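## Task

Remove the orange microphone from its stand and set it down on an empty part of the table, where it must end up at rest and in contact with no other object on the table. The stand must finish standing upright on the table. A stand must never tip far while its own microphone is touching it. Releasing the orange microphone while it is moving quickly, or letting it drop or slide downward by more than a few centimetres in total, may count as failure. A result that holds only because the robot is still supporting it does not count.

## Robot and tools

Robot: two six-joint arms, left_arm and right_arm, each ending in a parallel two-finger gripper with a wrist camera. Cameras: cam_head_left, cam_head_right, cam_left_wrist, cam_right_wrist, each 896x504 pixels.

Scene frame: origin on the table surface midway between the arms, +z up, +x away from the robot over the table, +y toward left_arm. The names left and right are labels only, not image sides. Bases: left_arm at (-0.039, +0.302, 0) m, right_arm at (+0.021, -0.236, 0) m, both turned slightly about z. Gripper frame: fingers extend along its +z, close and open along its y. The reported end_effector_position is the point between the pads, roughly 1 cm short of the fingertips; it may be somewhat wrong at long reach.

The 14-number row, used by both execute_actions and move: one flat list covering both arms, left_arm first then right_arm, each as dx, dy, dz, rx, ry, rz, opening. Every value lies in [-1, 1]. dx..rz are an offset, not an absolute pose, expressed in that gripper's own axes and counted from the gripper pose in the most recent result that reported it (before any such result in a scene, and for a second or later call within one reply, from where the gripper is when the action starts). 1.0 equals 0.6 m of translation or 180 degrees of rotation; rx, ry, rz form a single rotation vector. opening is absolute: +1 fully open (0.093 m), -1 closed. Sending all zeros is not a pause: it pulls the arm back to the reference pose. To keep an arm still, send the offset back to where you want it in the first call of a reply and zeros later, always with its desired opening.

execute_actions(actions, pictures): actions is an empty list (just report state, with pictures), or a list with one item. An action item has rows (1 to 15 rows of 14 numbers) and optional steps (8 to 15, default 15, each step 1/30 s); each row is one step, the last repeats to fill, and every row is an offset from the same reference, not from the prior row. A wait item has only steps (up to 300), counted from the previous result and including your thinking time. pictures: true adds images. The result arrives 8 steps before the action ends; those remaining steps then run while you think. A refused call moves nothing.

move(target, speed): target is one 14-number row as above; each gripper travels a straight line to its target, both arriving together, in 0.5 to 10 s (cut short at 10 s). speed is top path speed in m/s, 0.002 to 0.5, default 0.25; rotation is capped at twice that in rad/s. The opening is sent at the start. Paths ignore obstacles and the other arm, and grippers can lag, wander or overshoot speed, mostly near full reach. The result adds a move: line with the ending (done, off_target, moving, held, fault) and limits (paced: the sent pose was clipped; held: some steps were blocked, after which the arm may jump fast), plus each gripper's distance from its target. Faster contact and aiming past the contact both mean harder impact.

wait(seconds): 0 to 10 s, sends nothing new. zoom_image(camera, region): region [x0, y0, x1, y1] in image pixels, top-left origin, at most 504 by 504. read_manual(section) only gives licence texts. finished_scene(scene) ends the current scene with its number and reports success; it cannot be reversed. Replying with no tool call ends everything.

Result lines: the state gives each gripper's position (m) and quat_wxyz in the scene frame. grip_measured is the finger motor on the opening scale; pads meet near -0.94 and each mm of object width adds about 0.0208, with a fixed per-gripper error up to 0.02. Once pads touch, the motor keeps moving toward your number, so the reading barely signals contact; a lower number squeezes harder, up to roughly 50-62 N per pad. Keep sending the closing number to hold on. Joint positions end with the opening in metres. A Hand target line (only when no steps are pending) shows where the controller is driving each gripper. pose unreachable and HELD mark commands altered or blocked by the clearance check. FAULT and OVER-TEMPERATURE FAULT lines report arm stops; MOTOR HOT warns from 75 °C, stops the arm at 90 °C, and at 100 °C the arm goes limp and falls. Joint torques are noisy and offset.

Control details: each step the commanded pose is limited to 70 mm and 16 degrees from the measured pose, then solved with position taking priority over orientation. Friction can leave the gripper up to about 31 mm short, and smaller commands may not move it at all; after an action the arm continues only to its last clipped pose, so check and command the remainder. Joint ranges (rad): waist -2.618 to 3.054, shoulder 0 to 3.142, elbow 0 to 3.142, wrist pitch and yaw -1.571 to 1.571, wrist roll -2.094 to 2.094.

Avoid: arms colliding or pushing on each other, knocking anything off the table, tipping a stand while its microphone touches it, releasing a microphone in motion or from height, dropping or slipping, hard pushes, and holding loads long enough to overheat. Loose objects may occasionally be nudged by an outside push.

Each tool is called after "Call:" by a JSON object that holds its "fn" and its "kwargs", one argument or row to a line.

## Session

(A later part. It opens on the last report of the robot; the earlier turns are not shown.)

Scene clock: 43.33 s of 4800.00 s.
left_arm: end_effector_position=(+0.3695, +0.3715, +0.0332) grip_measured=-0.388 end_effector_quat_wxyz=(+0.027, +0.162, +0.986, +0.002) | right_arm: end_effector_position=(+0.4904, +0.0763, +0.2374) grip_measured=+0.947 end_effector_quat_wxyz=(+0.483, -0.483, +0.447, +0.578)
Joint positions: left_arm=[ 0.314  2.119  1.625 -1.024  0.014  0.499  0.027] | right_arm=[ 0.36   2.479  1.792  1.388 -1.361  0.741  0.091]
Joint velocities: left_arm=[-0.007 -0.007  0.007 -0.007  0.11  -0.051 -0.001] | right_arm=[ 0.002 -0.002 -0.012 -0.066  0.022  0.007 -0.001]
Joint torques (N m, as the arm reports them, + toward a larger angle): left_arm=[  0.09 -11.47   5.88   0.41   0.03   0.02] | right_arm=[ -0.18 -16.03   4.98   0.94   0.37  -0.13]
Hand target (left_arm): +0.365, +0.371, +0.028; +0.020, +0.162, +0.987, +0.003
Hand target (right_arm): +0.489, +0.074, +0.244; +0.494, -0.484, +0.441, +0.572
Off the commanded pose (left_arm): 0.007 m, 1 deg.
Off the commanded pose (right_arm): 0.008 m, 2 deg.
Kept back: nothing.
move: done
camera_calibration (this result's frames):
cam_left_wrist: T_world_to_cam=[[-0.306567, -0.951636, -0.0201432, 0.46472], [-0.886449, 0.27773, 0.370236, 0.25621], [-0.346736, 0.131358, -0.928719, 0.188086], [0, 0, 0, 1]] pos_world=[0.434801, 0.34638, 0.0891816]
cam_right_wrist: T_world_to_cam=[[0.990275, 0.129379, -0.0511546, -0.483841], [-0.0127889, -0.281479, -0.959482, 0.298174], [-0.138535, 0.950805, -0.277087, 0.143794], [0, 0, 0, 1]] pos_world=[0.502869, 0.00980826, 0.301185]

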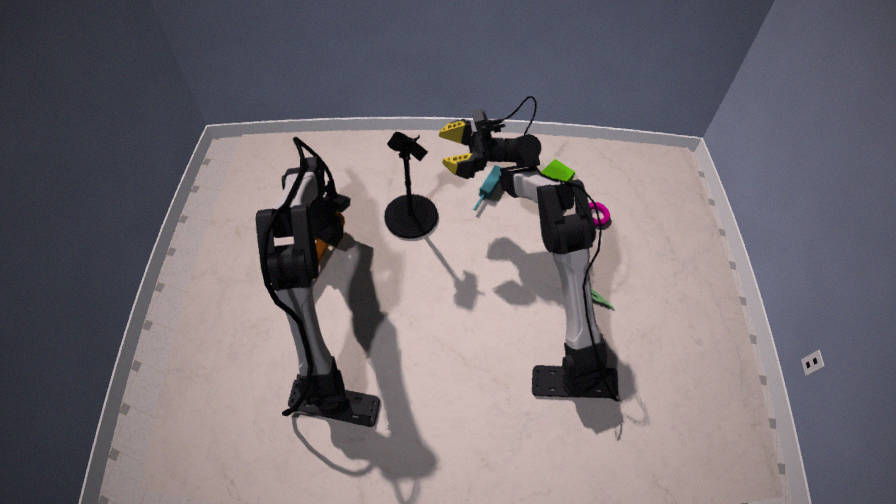

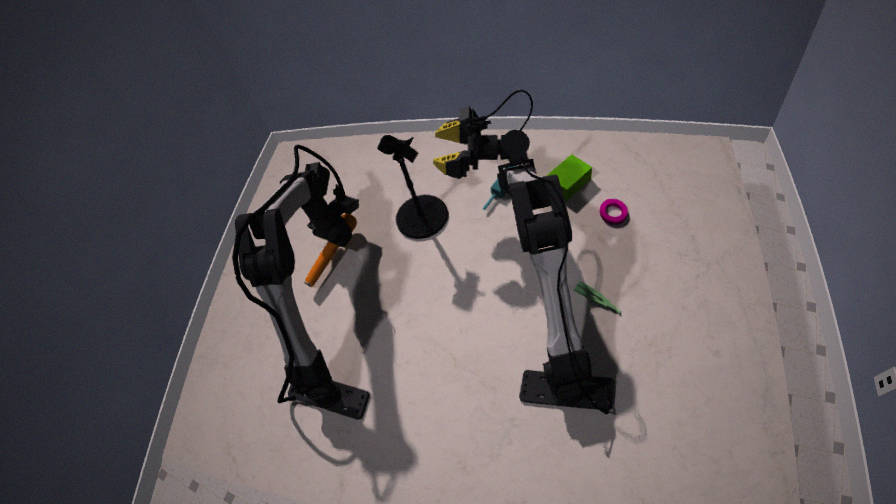

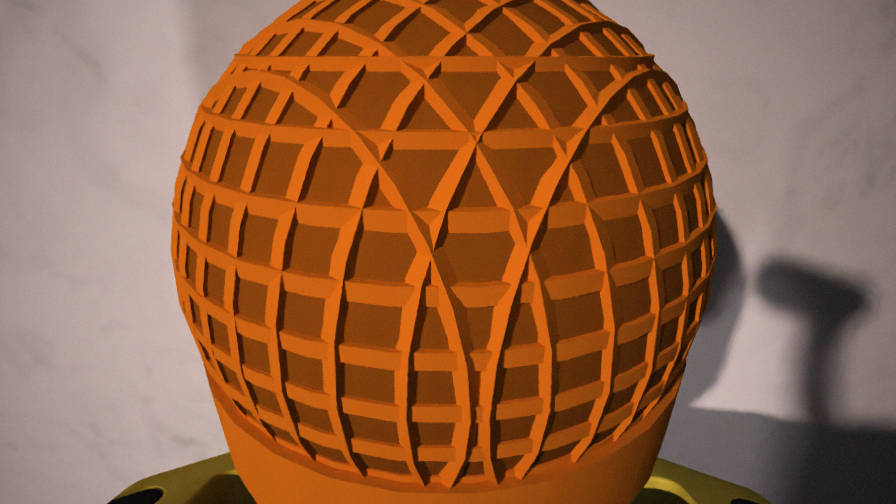

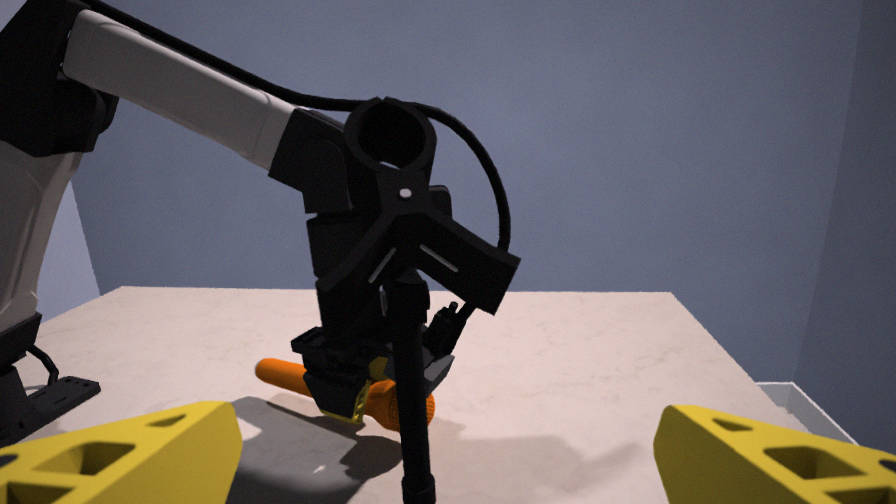

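Call:
{"fn": "execute_actions", "kwargs": {
  "actions": [
    {"rows": [[0.007,0,0.011,0,0.004,0,-0.5, 0,0,0,0,0,0,0.95],[0.007,0,0.013,0,0.004,0,-0.5, 0,0,0,0,0,0,0.95],[0.007,0,0.015,0,0.004,0,-0.5, 0,0,0,0,0,0,0.95],[0.007,0,0.017,0,0.004,0,-0.5, 0,0,0,0,0,0,0.95],[0.007,0,0.019,0,0.004,0,-0.5, 0,0,0,0,0,0,0.95],[0.007,0,0.021,0,0.004,0,-0.5, 0,0,0,0,0,0,0.95],[0.007,0,0.023,0,0.004,0,-0.5, 0,0,0,0,0,0,0.95],[0.007,0,0.025,0,0.004,0,-0.5, 0,0,0,0,0,0,0.95],[0.007,0,0.027,0,0.004,0,-0.5, 0,0,0,0,0,0,0.95],[0.007,0,0.029,0,0.004,0,-0.5, 0,0,0,0,0,0,0.95],[0.007,0,0.031,0,0.004,0,-0.5, 0,0,0,0,0,0,0.95],[0.007,0,0.033,0,0.004,0,-0.5, 0,0,0,0,0,0,0.95],[0.007,0,0.035,0,0.004,0,-0.5, 0,0,0,0,0,0,0.95],[0.007,0,0.037,0,0.004,0,-0.5, 0,0,0,0,0,0,0.95],[0.007,0,0.039,0,0.004,0,-0.5, 0,0,0,0,0,0,0.95]], "steps": 15}
  ]
}}

Call:
{"fn": "execute_actions", "kwargs": {
  "actions": [
    {"steps": 14}
  ],
  "pictures": true
}}

Scene clock: 44.17 s of 4800.00 s.
left_arm: end_effector_position=(+0.3726, +0.3721, +0.0323) grip_measured=-0.388 end_effector_quat_wxyz=(+0.034, +0.162, +0.986, +0.005) | right_arm: end_effector_position=(+0.4904, +0.0763, +0.2374) grip_measured=+0.947 end_effector_quat_wxyz=(+0.483, -0.483, +0.446, +0.578)
Joint positions: left_arm=[ 0.314  2.119  1.62  -1.005  0.014  0.499  0.027] | right_arm=[ 0.36   2.479  1.792  1.389 -1.361  0.741  0.091]
Joint velocities: left_arm=[-0.007 -0.002 -0.105  0.11   0.037 -0.066  0.   ] | right_arm=[-0.002 -0.002 -0.022 -0.051  0.007  0.081  0.   ]
Joint torques (N m, as the arm reports them, + toward a larger angle): left_arm=[  0.4  -10.78   5.37   0.36   0.02   0.04] | right_arm=[  0.17 -14.53   6.45   0.8    0.35   0.01]
Steps of this call (steps 1 to 18: nothing new was sent; steps 19 to 25: the first 7 steps of this action). Readings (end_effector_position):
19: left_arm (+0.3699, +0.3716, +0.0333) | right_arm (+0.4904, +0.0763, +0.2374)
20: left_arm (+0.3701, +0.3717, +0.0333) | right_arm (+0.4904, +0.0763, +0.2374)
22: left_arm (+0.3711, +0.3718, +0.0333) | right_arm (+0.4904, +0.0763, +0.2374)
25: the state above

Scene clock: 44.63 s of 4800.00 s.
left_arm: end_effector_position=(+0.3701, +0.3716, +0.0163) grip_measured=-0.388 end_effector_quat_wxyz=(+0.027, +0.162, +0.986, +0.002) | right_arm: end_effector_position=(+0.4904, +0.0763, +0.2374) grip_measured=+0.947 end_effector_quat_wxyz=(+0.483, -0.483, +0.446, +0.578)
Joint positions: left_arm=[ 0.314  2.141  1.588 -0.966  0.014  0.499  0.027] | right_arm=[ 0.36   2.479  1.792  1.389 -1.361  0.741  0.091]
Joint velocities: left_arm=[-0.012 -0.002  0.017  0.095  0.022  0.007 -0.   ] | right_arm=[-0.012 -0.012 -0.012 -0.007 -0.066 -0.007  0.001]
Joint torques (N m, as the arm reports them, + toward a larger angle): left_arm=[  0.36 -11.41   5.7    0.4    0.05   0.06] | right_arm=[  0.24 -14.52   6.36   0.8    0.32  -0.02]
Hand target (left_arm): +0.366, +0.373, +0.010; +0.021, +0.162, +0.987, +0.003
Hand target (right_arm): +0.490, +0.076, +0.237; +0.483, -0.483, +0.447, +0.578
Off the commanded pose (left_arm): 0.008 m, 1 deg.
Off the commanded pose (right_arm): 0.000 m, 0 deg.
Kept back: nothing.
Steps of this call (steps 1 to 8: the last 8 steps of your previous action; steps 9 to 14: nothing new was sent). Readings (end_effector_position):
1: left_arm (+0.3724, +0.3720, +0.0313) | right_arm (+0.4904, +0.0763, +0.2374)
2: left_arm (+0.3718, +0.3719, +0.0300) | right_arm (+0.4904, +0.0763, +0.2374)
4: left_arm (+0.3707, +0.3718, +0.0268) | right_arm (+0.4904, +0.0763, +0.2374)
8: left_arm (+0.3698, +0.3716, +0.0201) | right_arm (+0.4904, +0.0763, +0.2374)
14: the state above
camera_calibration (this result's frames):
cam_left_wrist: T_world_to_cam=[[-0.306574, -0.951637, -0.0199649, 0.464673], [-0.886309, 0.277755, 0.370551, 0.262937], [-0.347085, 0.131296, -0.928598, 0.172699], [0, 0, 0, 1]] pos_world=[0.435442, 0.346493, 0.0722132]
cam_right_wrist: T_world_to_cam=[[0.990338, 0.129341, -0.0500248, -0.48408], [-0.0117421, -0.281223, -0.959571, 0.297718], [-0.13818, 0.950886, -0.276987, 0.143615], [0, 0, 0, 1]] pos_world=[0.502744, 0.00977526, 0.301245]

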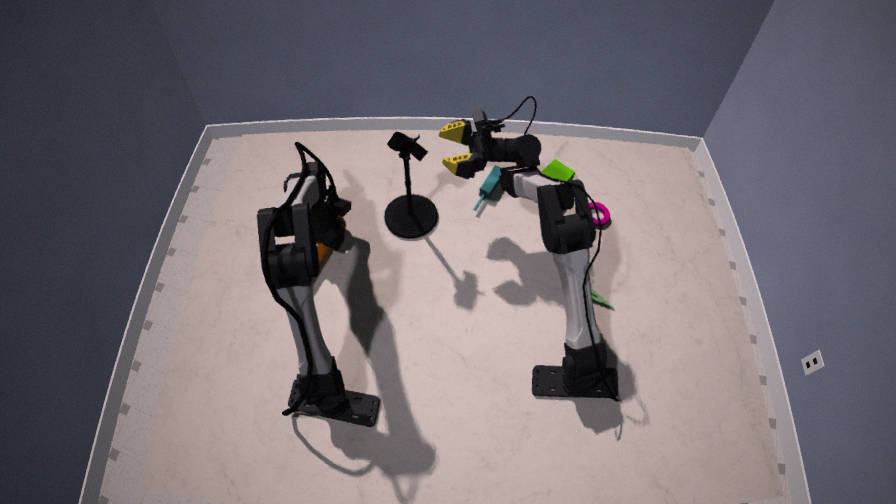

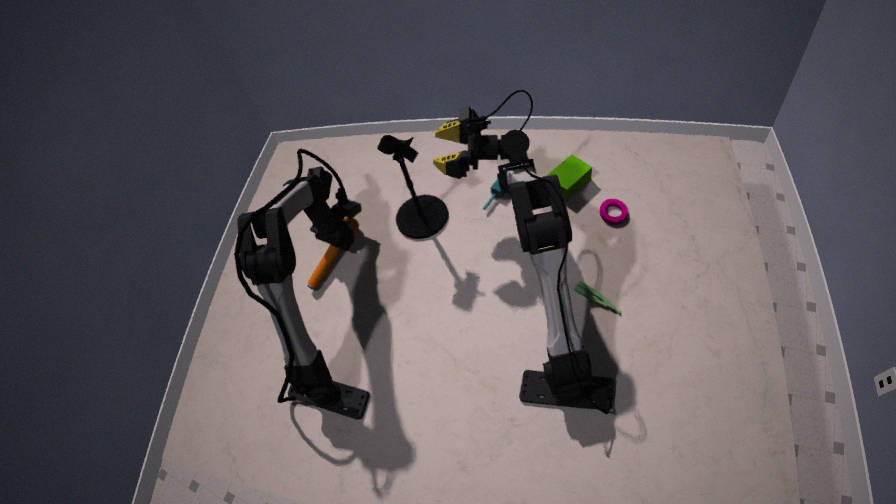

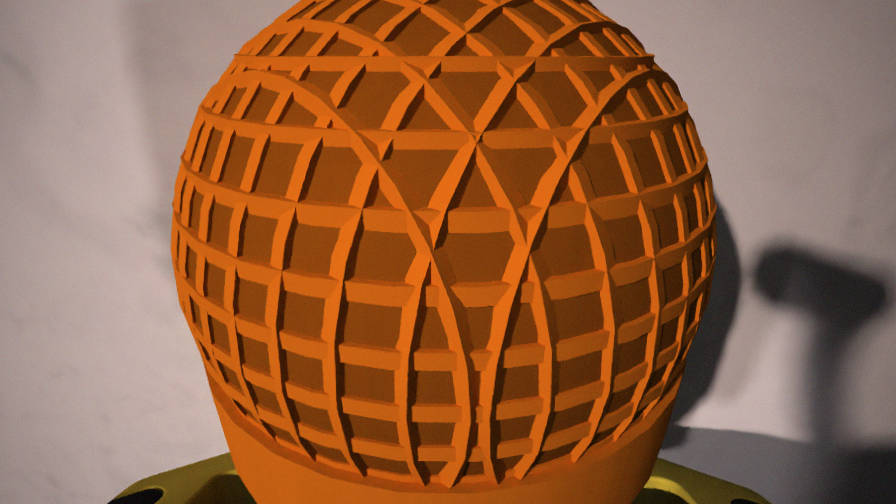

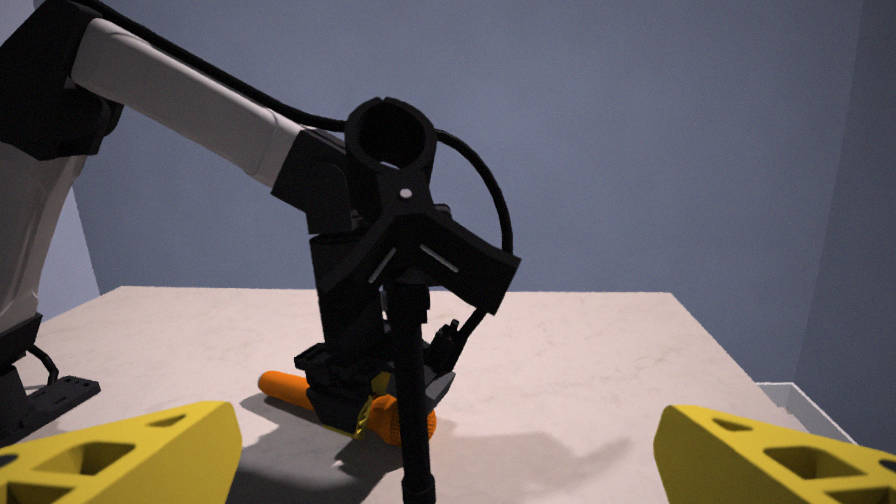

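Call:
{"fn": "execute_actions", "kwargs": {
  "actions": [
    {"rows": [[0.007,0,0.013,0,0.004,0,-0.5, 0,0,0,0,0,0,0.95],[0.007,0,0.015,0,0.004,0,-0.5, 0,0,0,0,0,0,0.95],[0.007,0,0.017,0,0.004,0,-0.5, 0,0,0,0,0,0,0.95],[0.007,0,0.019,0,0.004,0,-0.5, 0,0,0,0,0,0,0.95],[0.007,0,0.021,0,0.004,0,-0.5, 0,0,0,0,0,0,0.95],[0.007,0,0.023,0,0.004,0,-0.5, 0,0,0,0,0,0,0.95],[0.007,0,0.025,0,0.004,0,-0.5, 0,0,0,0,0,0,0.95],[0.007,0,0.027,0,0.004,0,-0.5, 0,0,0,0,0,0,0.95]], "steps": 8}
  ]
}}

Call:
{"fn": "execute_actions", "kwargs": {
  "actions": [
    {"steps": 14}
  ]
}}

Call:
{"fn": "zoom_image", "kwargs": {
  "camera": "cam_right_wrist",
  "region": [230, 330, 480, 480]
}}

Scene clock: 45.00 s of 4800.00 s.
left_arm: end_effector_position=(+0.3714, +0.3719, +0.0164) grip_measured=-0.388 end_effector_quat_wxyz=(+0.029, +0.162, +0.986, +0.003) | right_arm: end_effector_position=(+0.4904, +0.0763, +0.2374) grip_measured=+0.947 end_effector_quat_wxyz=(+0.483, -0.483, +0.446, +0.578)
Joint positions: left_arm=[ 0.314  2.141  1.588 -0.961  0.014  0.499  0.027] | right_arm=[ 0.36   2.479  1.792  1.389 -1.361  0.741  0.091]
Joint velocities: left_arm=[-0.012 -0.007 -0.012  0.007 -0.007 -0.081  0.   ] | right_arm=[-0.002  0.002 -0.007  0.037 -0.007 -0.007 -0.   ]
Joint torques (N m, as the arm reports them, + toward a larger angle): left_arm=[  0.39 -11.47   5.73   0.42   0.02   0.05] | right_arm=[  0.25 -14.48   6.47   0.76   0.33  -0.02]
Kept back: the last 8 steps of this action.
Steps of this call (steps 1 to 11: nothing new was sent). Readings (end_effector_position):
1: left_arm (+0.3705, +0.3717, +0.0163) | right_arm (+0.4904, +0.0763, +0.2374)
2: left_arm (+0.3708, +0.3718, +0.0163) | right_arm (+0.4904, +0.0763, +0.2374)
4: left_arm (+0.3710, +0.3718, +0.0163) | right_arm (+0.4904, +0.0763, +0.2374)
8: left_arm (+0.3713, +0.3719, +0.0164) | right_arm (+0.4904, +0.0763, +0.2374)
11: the state above

Scene clock: 45.47 s of 4800.00 s.
left_arm: end_effector_position=(+0.3751, +0.3725, +0.0143) grip_measured=-0.388 end_effector_quat_wxyz=(+0.038, +0.162, +0.986, +0.006) | right_arm: end_effector_position=(+0.4904, +0.0763, +0.2374) grip_measured=+0.947 end_effector_quat_wxyz=(+0.483, -0.483, +0.446, +0.578)
Joint positions: left_arm=[ 0.314  2.142  1.58  -0.934  0.014  0.499  0.027] | right_arm=[ 0.36   2.479  1.792  1.389 -1.361  0.741  0.091]
Joint velocities: left_arm=[-0.012 -0.007  0.002  0.022 -0.051 -0.051 -0.   ] | right_arm=[-0.007 -0.002  0.007 -0.066 -0.037 -0.007 -0.   ]
Joint torques (N m, as the arm reports them, + toward a larger angle): left_arm=[  0.36 -10.6    4.87   0.49   0.04   0.06] | right_arm=[  0.12 -14.5    6.3    0.79   0.36   0.01]
Hand target (left_arm): +0.367, +0.373, +0.001; +0.021, +0.162, +0.987, +0.003
Hand target (right_arm): +0.490, +0.076, +0.237; +0.483, -0.483, +0.446, +0.578
Off the commanded pose (left_arm): 0.017 m, 2 deg.
Off the commanded pose (right_arm): 0.000 m, 0 deg.
Kept back: nothing.
Steps of this call (steps 1 to 8: the last 8 steps of your previous action; steps 9 to 14: nothing new was sent). Readings (end_effector_position):
1: left_arm (+0.3715, +0.3719, +0.0164) | right_arm (+0.4904, +0.0763, +0.2374)
2: left_arm (+0.3718, +0.3719, +0.0164) | right_arm (+0.4904, +0.0763, +0.2374)
4: left_arm (+0.3727, +0.3721, +0.0164) | right_arm (+0.4904, +0.0763, +0.2374)
8: left_arm (+0.3745, +0.3724, +0.0153) | right_arm (+0.4904, +0.0763, +0.2374)
14: the state above

Region (230, 330, 480, 480) of cam_right_wrist's 896x504 image, scaled by 2.016, with more detail than that image has; it fills the top 302 rows of this view, and the rest is white.

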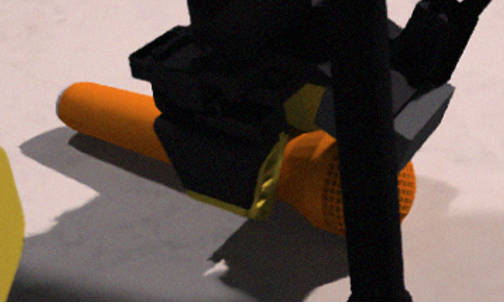

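Call:
{"fn": "execute_actions", "kwargs": {
  "actions": [
    {"rows": [[0,0,0.006,0,0,0,-0.45, 0,0,0,0,0,0,0.95],[0,0,0.004,0,0,0,-0.40, 0,0,0,0,0,0,0.95],[0,0,0.003,0,0,0,-0.36, 0,0,0,0,0,0,0.95],[0,0,0.002,0,0,0,-0.33, 0,0,0,0,0,0,0.95],[0,0,0.002,0,0,0,-0.30, 0,0,0,0,0,0,0.95],[0,0,0.002,0,0,0,-0.28, 0,0,0,0,0,0,0.95],[0,0,0.002,0,0,0,-0.26, 0,0,0,0,0,0,0.95],[0,0,0.002,0,0,0,-0.24, 0,0,0,0,0,0,0.95],[0,0,0.002,0,0,0,-0.22, 0,0,0,0,0,0,0.95],[0,0,0.002,0,0,0,-0.20, 0,0,0,0,0,0,0.95],[0,0,0.002,0,0,0,-0.18, 0,0,0,0,0,0,0.95],[0,0,0.002,0,0,0,-0.16, 0,0,0,0,0,0,0.95],[0,0,0.002,0,0,0,-0.14, 0,0,0,0,0,0,0.95],[0,0,0.002,0,0,0,-0.11, 0,0,0,0,0,0,0.95],[0,0,0.002,0,0,0,-0.08, 0,0,0,0,0,0,0.95]], "steps": 15}
  ]
}}

Call:
{"fn": "execute_actions", "kwargs": {
  "actions": [
    {"rows": [[0,0,0,0,0,0,-0.02, 0,0,0,0,0,0,0.95],[0,0,0,0,0,0,0.06, 0,0,0,0,0,0,0.95],[0,0,-0.003,0,0,0,0.15, 0,0,0,0,0,0,0.95],[0,0,-0.006,0,0,0,0.25, 0,0,0,0,0,0,0.95],[0,0,-0.009,0,0,0,0.35, 0,0,0,0,0,0,0.95],[0,0,-0.012,0,0,0,0.45, 0,0,0,0,0,0,0.95],[0,0,-0.015,0,0,0,0.55, 0,0,0,0,0,0,0.95],[0,0,-0.018,0,0,0,0.6, 0,0,0,0,0,0,0.95]], "steps": 8}
  ]
}}

Call:
{"fn": "move", "kwargs": {
  "target": [0,0,-0.15,0,0,0,0.6, 0,0,0,0,0,0,0.95],
  "speed": 0.2
}}

Scene clock: 46.40 s of 4800.00 s.
left_arm: end_effector_position=(+0.3751, +0.3725, +0.0143) grip_measured=-0.267 end_effector_quat_wxyz=(+0.038, +0.162, +0.986, +0.006) | right_arm: end_effector_position=(+0.4904, +0.0763, +0.2374) grip_measured=+0.947 end_effector_quat_wxyz=(+0.483, -0.483, +0.446, +0.578)
Joint positions: left_arm=[ 0.314  2.142  1.58  -0.934  0.014  0.499  0.032] | right_arm=[ 0.36   2.479  1.792  1.389 -1.361  0.741  0.091]
Joint velocities: left_arm=[-0.002 -0.007  0.002 -0.051  0.066 -0.081  0.017] | right_arm=[-0.007 -0.007  0.002 -0.022 -0.037  0.022 -0.001]
Joint torques (N m, as the arm reports them, + toward a larger angle): left_arm=[  0.21 -11.66   7.22   0.42   0.09   0.06] | right_arm=[  0.33 -14.56   6.34   0.82   0.29   0.02]
Steps of this call (steps 1 to 21: nothing new was sent; steps 22 to 28: the first 7 steps of this action). Readings (end_effector_position):
22: left_arm (+0.3751, +0.3725, +0.0143) | right_arm (+0.4904, +0.0763, +0.2374)
23: left_arm (+0.3751, +0.3725, +0.0143) | right_arm (+0.4904, +0.0763, +0.2374)
25: left_arm (+0.3751, +0.3725, +0.0143) | right_arm (+0.4904, +0.0763, +0.2374)
28: the state above

Scene clock: 46.67 s of 4800.00 s.
left_arm: end_effector_position=(+0.3751, +0.3725, +0.0143) grip_measured=-0.095 end_effector_quat_wxyz=(+0.038, +0.162, +0.986, +0.006) | right_arm: end_effector_position=(+0.4904, +0.0763, +0.2374) grip_measured=+0.947 end_effector_quat_wxyz=(+0.483, -0.483, +0.446, +0.578)
Joint positions: left_arm=[ 0.314  2.142  1.58  -0.934  0.014  0.499  0.041] | right_arm=[ 0.36   2.479  1.792  1.389 -1.361  0.741  0.091]
Joint velocities: left_arm=[ 0.007  0.002 -0.002  0.051 -0.007 -0.037  0.028] | right_arm=[-0.017 -0.012  0.022  0.037 -0.007  0.051  0.   ]
Joint torques (N m, as the arm reports them, + toward a larger angle): left_arm=[  0.2  -11.73   7.36   0.42   0.1    0.02] | right_arm=[  0.08 -14.6    6.58   0.82   0.32  -0.03]
Off your previous action's commanded pose (left_arm): 0.001 m, 0 deg at its last step (step 8 of this call).
Off your previous action's commanded pose (right_arm): 0.000 m, 0 deg at its last step (step 8 of this call).
Kept back: the last 8 steps of this action, its rows measured from the state above.
Steps of this call (steps 1 to 8: the last 8 steps of your previous action). Readings (end_effector_position):
1: left_arm (+0.3751, +0.3725, +0.0143) | right_arm (+0.4904, +0.0763, +0.2374)
2: left_arm (+0.3751, +0.3725, +0.0143) | right_arm (+0.4904, +0.0763, +0.2374)
4: left_arm (+0.3751, +0.3725, +0.0143) | right_arm (+0.4904, +0.0763, +0.2374)
8: the state above

Scene clock: 48.37 s of 4800.00 s.
left_arm: end_effector_position=(+0.3661, +0.3709, +0.1024) grip_measured=+0.598 end_effector_quat_wxyz=(+0.031, +0.162, +0.986, +0.003) | right_arm: end_effector_position=(+0.4904, +0.0763, +0.2374) grip_measured=+0.947 end_effector_quat_wxyz=(+0.483, -0.483, +0.446, +0.578)
Joint positions: left_arm=[ 0.314  2.061  1.812 -1.262  0.014  0.499  0.074] | right_arm=[ 0.36   2.479  1.792  1.389 -1.361  0.741  0.091]
Joint velocities: left_arm=[-0.012 -0.002 -0.002 -0.037 -0.022 -0.007 -0.001] | right_arm=[-0.002 -0.002  0.002 -0.022 -0.022 -0.037 -0.   ]
Joint torques (N m, as the arm reports them, + toward a larger angle): left_arm=[  0.52 -10.76   9.31   0.27   0.09   0.08] | right_arm=[  0.29 -14.39   6.37   0.81   0.34   0.02]
Hand target (left_arm): +0.366, +0.373, +0.104; +0.028, +0.162, +0.986, +0.003
Hand target (right_arm): +0.490, +0.076, +0.237; +0.483, -0.483, +0.446, +0.578
Off your previous action's commanded pose (left_arm): 0.011 m, 0 deg at its last step (step 8 of this call).
Off your previous action's commanded pose (right_arm): 0.000 m, 0 deg at its last step (step 8 of this call).
Off the commanded pose (left_arm): 0.002 m, 0 deg.
Off the commanded pose (right_arm): 0.000 m, 0 deg.
Kept back: nothing.
move: done
camera_calibration (this result's frames):
cam_left_wrist: T_world_to_cam=[[-0.306402, -0.951607, -0.0237089, 0.464767], [-0.889207, 0.277243, 0.363934, 0.229543], [-0.339749, 0.132592, -0.931123, 0.24844], [0, 0, 0, 1]] pos_world=[0.430924, 0.345695, 0.158808]
cam_right_wrist: T_world_to_cam=[[0.990338, 0.129341, -0.0500248, -0.48408], [-0.0117421, -0.281223, -0.959571, 0.297718], [-0.13818, 0.950886, -0.276987, 0.143615], [0, 0, 0, 1]] pos_world=[0.502744, 0.00977526, 0.301245]

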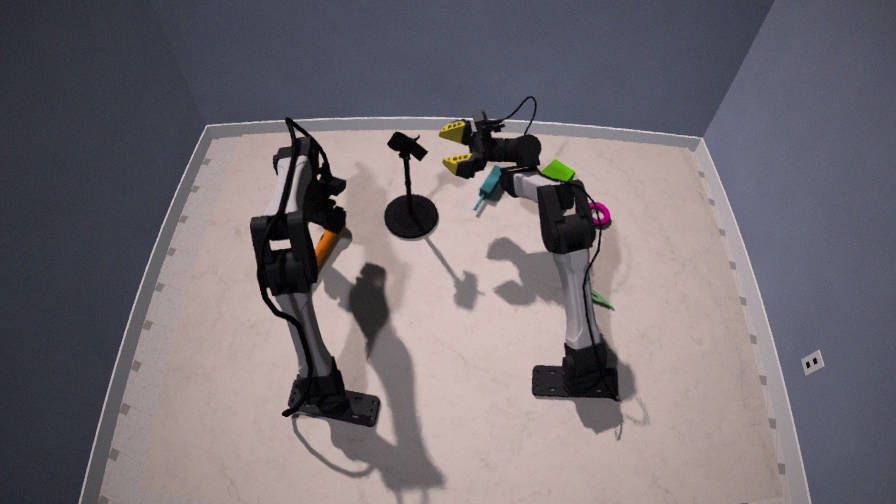

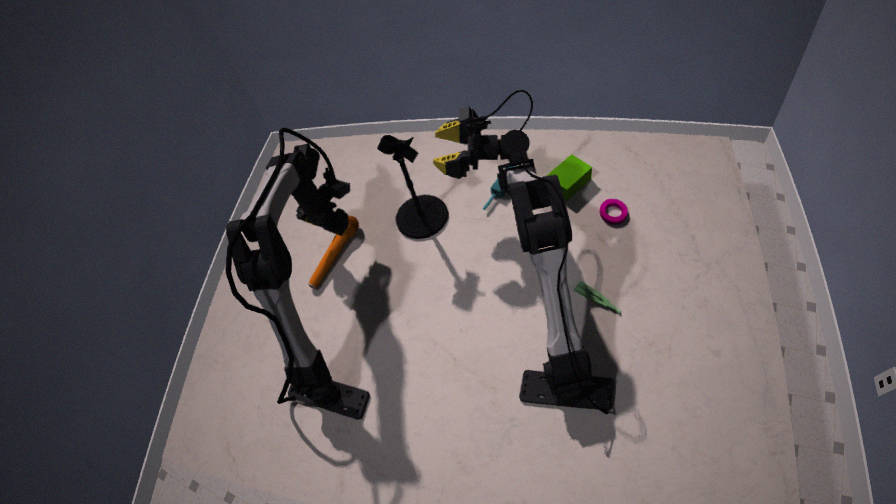

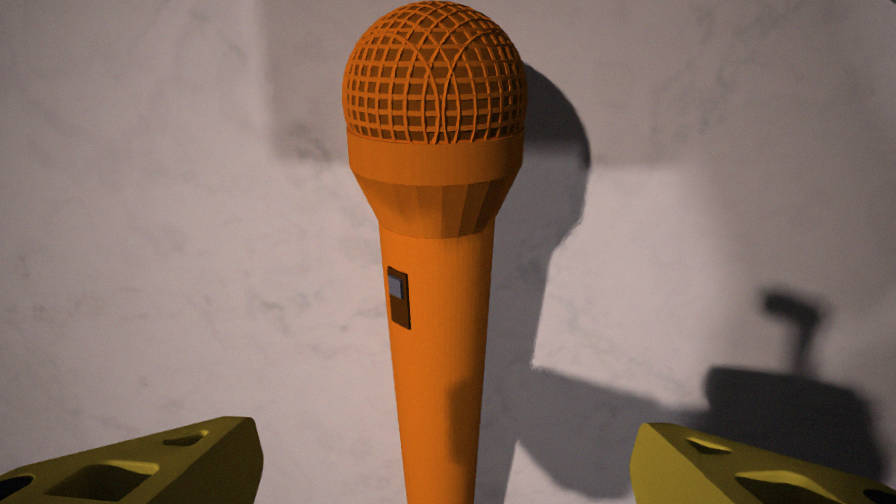

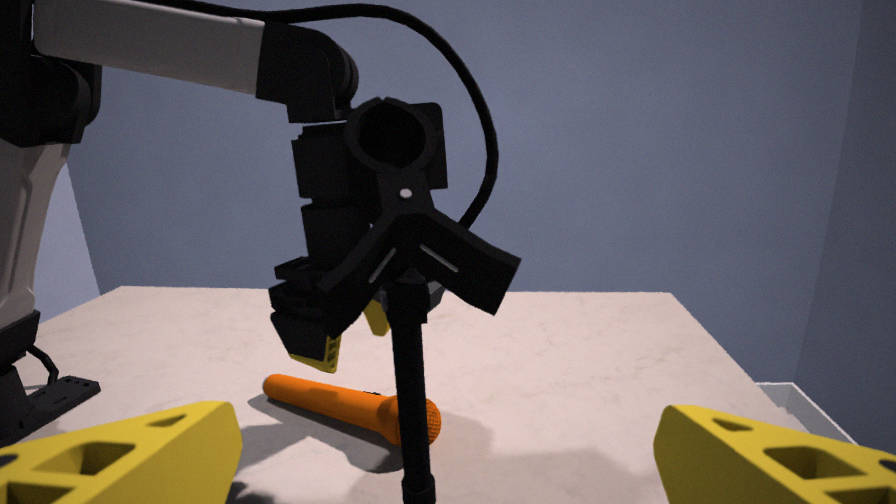

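The mic is down and the stand is upright. I'll take one more look to confirm the mic isn't rolling.

Call:
{"fn": "execute_actions", "kwargs": {
  "actions": [
    {"steps": 15}
  ],
  "pictures": true
}}

Scene clock: 48.87 s of 4800.00 s.
left_arm: end_effector_position=(+0.3658, +0.3709, +0.1024) grip_measured=+0.598 end_effector_quat_wxyz=(+0.030, +0.162, +0.986, +0.003) | right_arm: end_effector_position=(+0.4904, +0.0763, +0.2374) grip_measured=+0.947 end_effector_quat_wxyz=(+0.483, -0.483, +0.446, +0.578)
Joint positions: left_arm=[ 0.314  2.061  1.812 -1.263  0.014  0.499  0.074] | right_arm=[ 0.36   2.479  1.792  1.389 -1.361  0.741  0.091]
Joint velocities: left_arm=[-0.012 -0.007 -0.002 -0.007 -0.081  0.066 -0.   ] | right_arm=[ 0.002  0.007  0.007 -0.037  0.022 -0.037 -0.   ]
Joint torques (N m, as the arm reports them, + toward a larger angle): left_arm=[  0.51 -10.76   9.27   0.26   0.09   0.09] | right_arm=[  0.16 -14.53   6.45   0.82   0.31  -0.03]
Hand target (left_arm): +0.367, +0.373, +0.104; +0.028, +0.162, +0.986, +0.003
Hand target (right_arm): +0.490, +0.076, +0.237; +0.483, -0.483, +0.446, +0.578
Off the commanded pose (left_arm): 0.002 m, 0 deg.
Off the commanded pose (right_arm): 0.000 m, 0 deg.
Kept back: nothing.
Steps of this call (steps 1 to 15: nothing new was sent). Readings (end_effector_position):
1: left_arm (+0.3660, +0.3709, +0.1024) | right_arm (+0.4904, +0.0763, +0.2374)
2: left_arm (+0.3660, +0.3709, +0.1024) | right_arm (+0.4904, +0.0763, +0.2374)
4: left_arm (+0.3659, +0.3709, +0.1024) | right_arm (+0.4904, +0.0763, +0.2374)
8: left_arm (+0.3658, +0.3709, +0.1024) | right_arm (+0.4904, +0.0763, +0.2374)
15: the state above
camera_calibration (this result's frames):
cam_left_wrist: T_world_to_cam=[[-0.306428, -0.951612, -0.0231741, 0.464594], [-0.888796, 0.277315, 0.364881, 0.229046], [-0.340798, 0.132407, -0.930766, 0.248754], [0, 0, 0, 1]] pos_world=[0.430714, 0.345658, 0.158724]
cam_right_wrist: T_world_to_cam=[[0.990338, 0.129341, -0.0500248, -0.48408], [-0.0117421, -0.281223, -0.959571, 0.297718], [-0.13818, 0.950886, -0.276987, 0.143615], [0, 0, 0, 1]] pos_world=[0.502744, 0.00977526, 0.301245]

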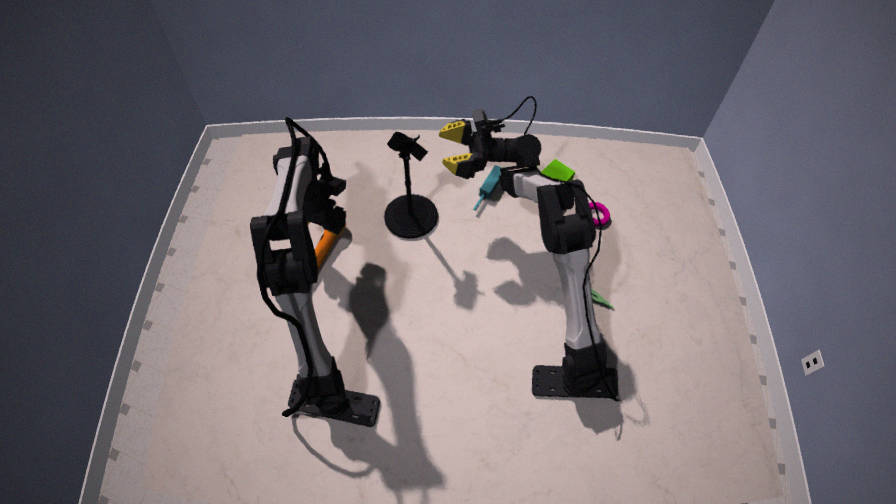

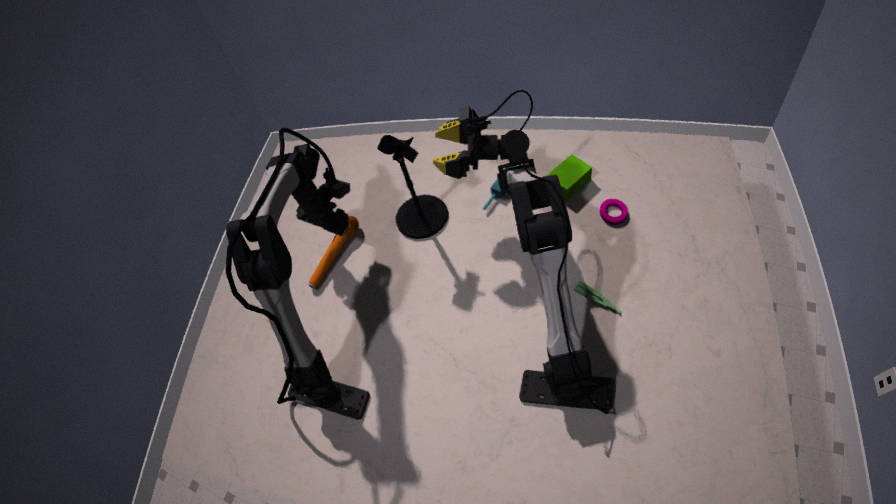

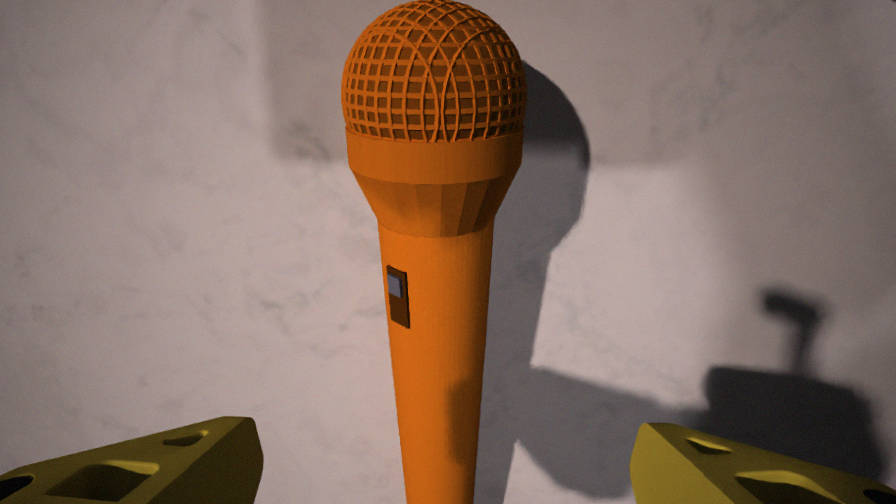

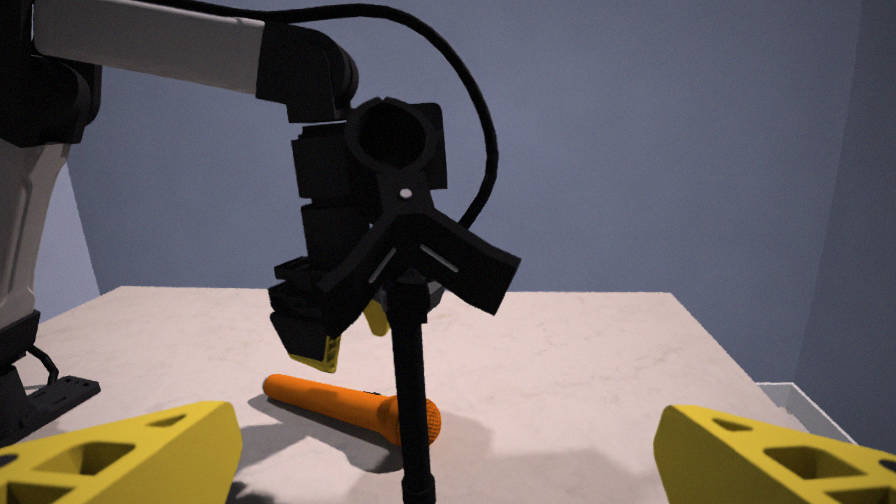

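Call:
{"fn": "finished_scene", "kwargs": {
  "scene": 2
}}

The scene is finished: the task was done.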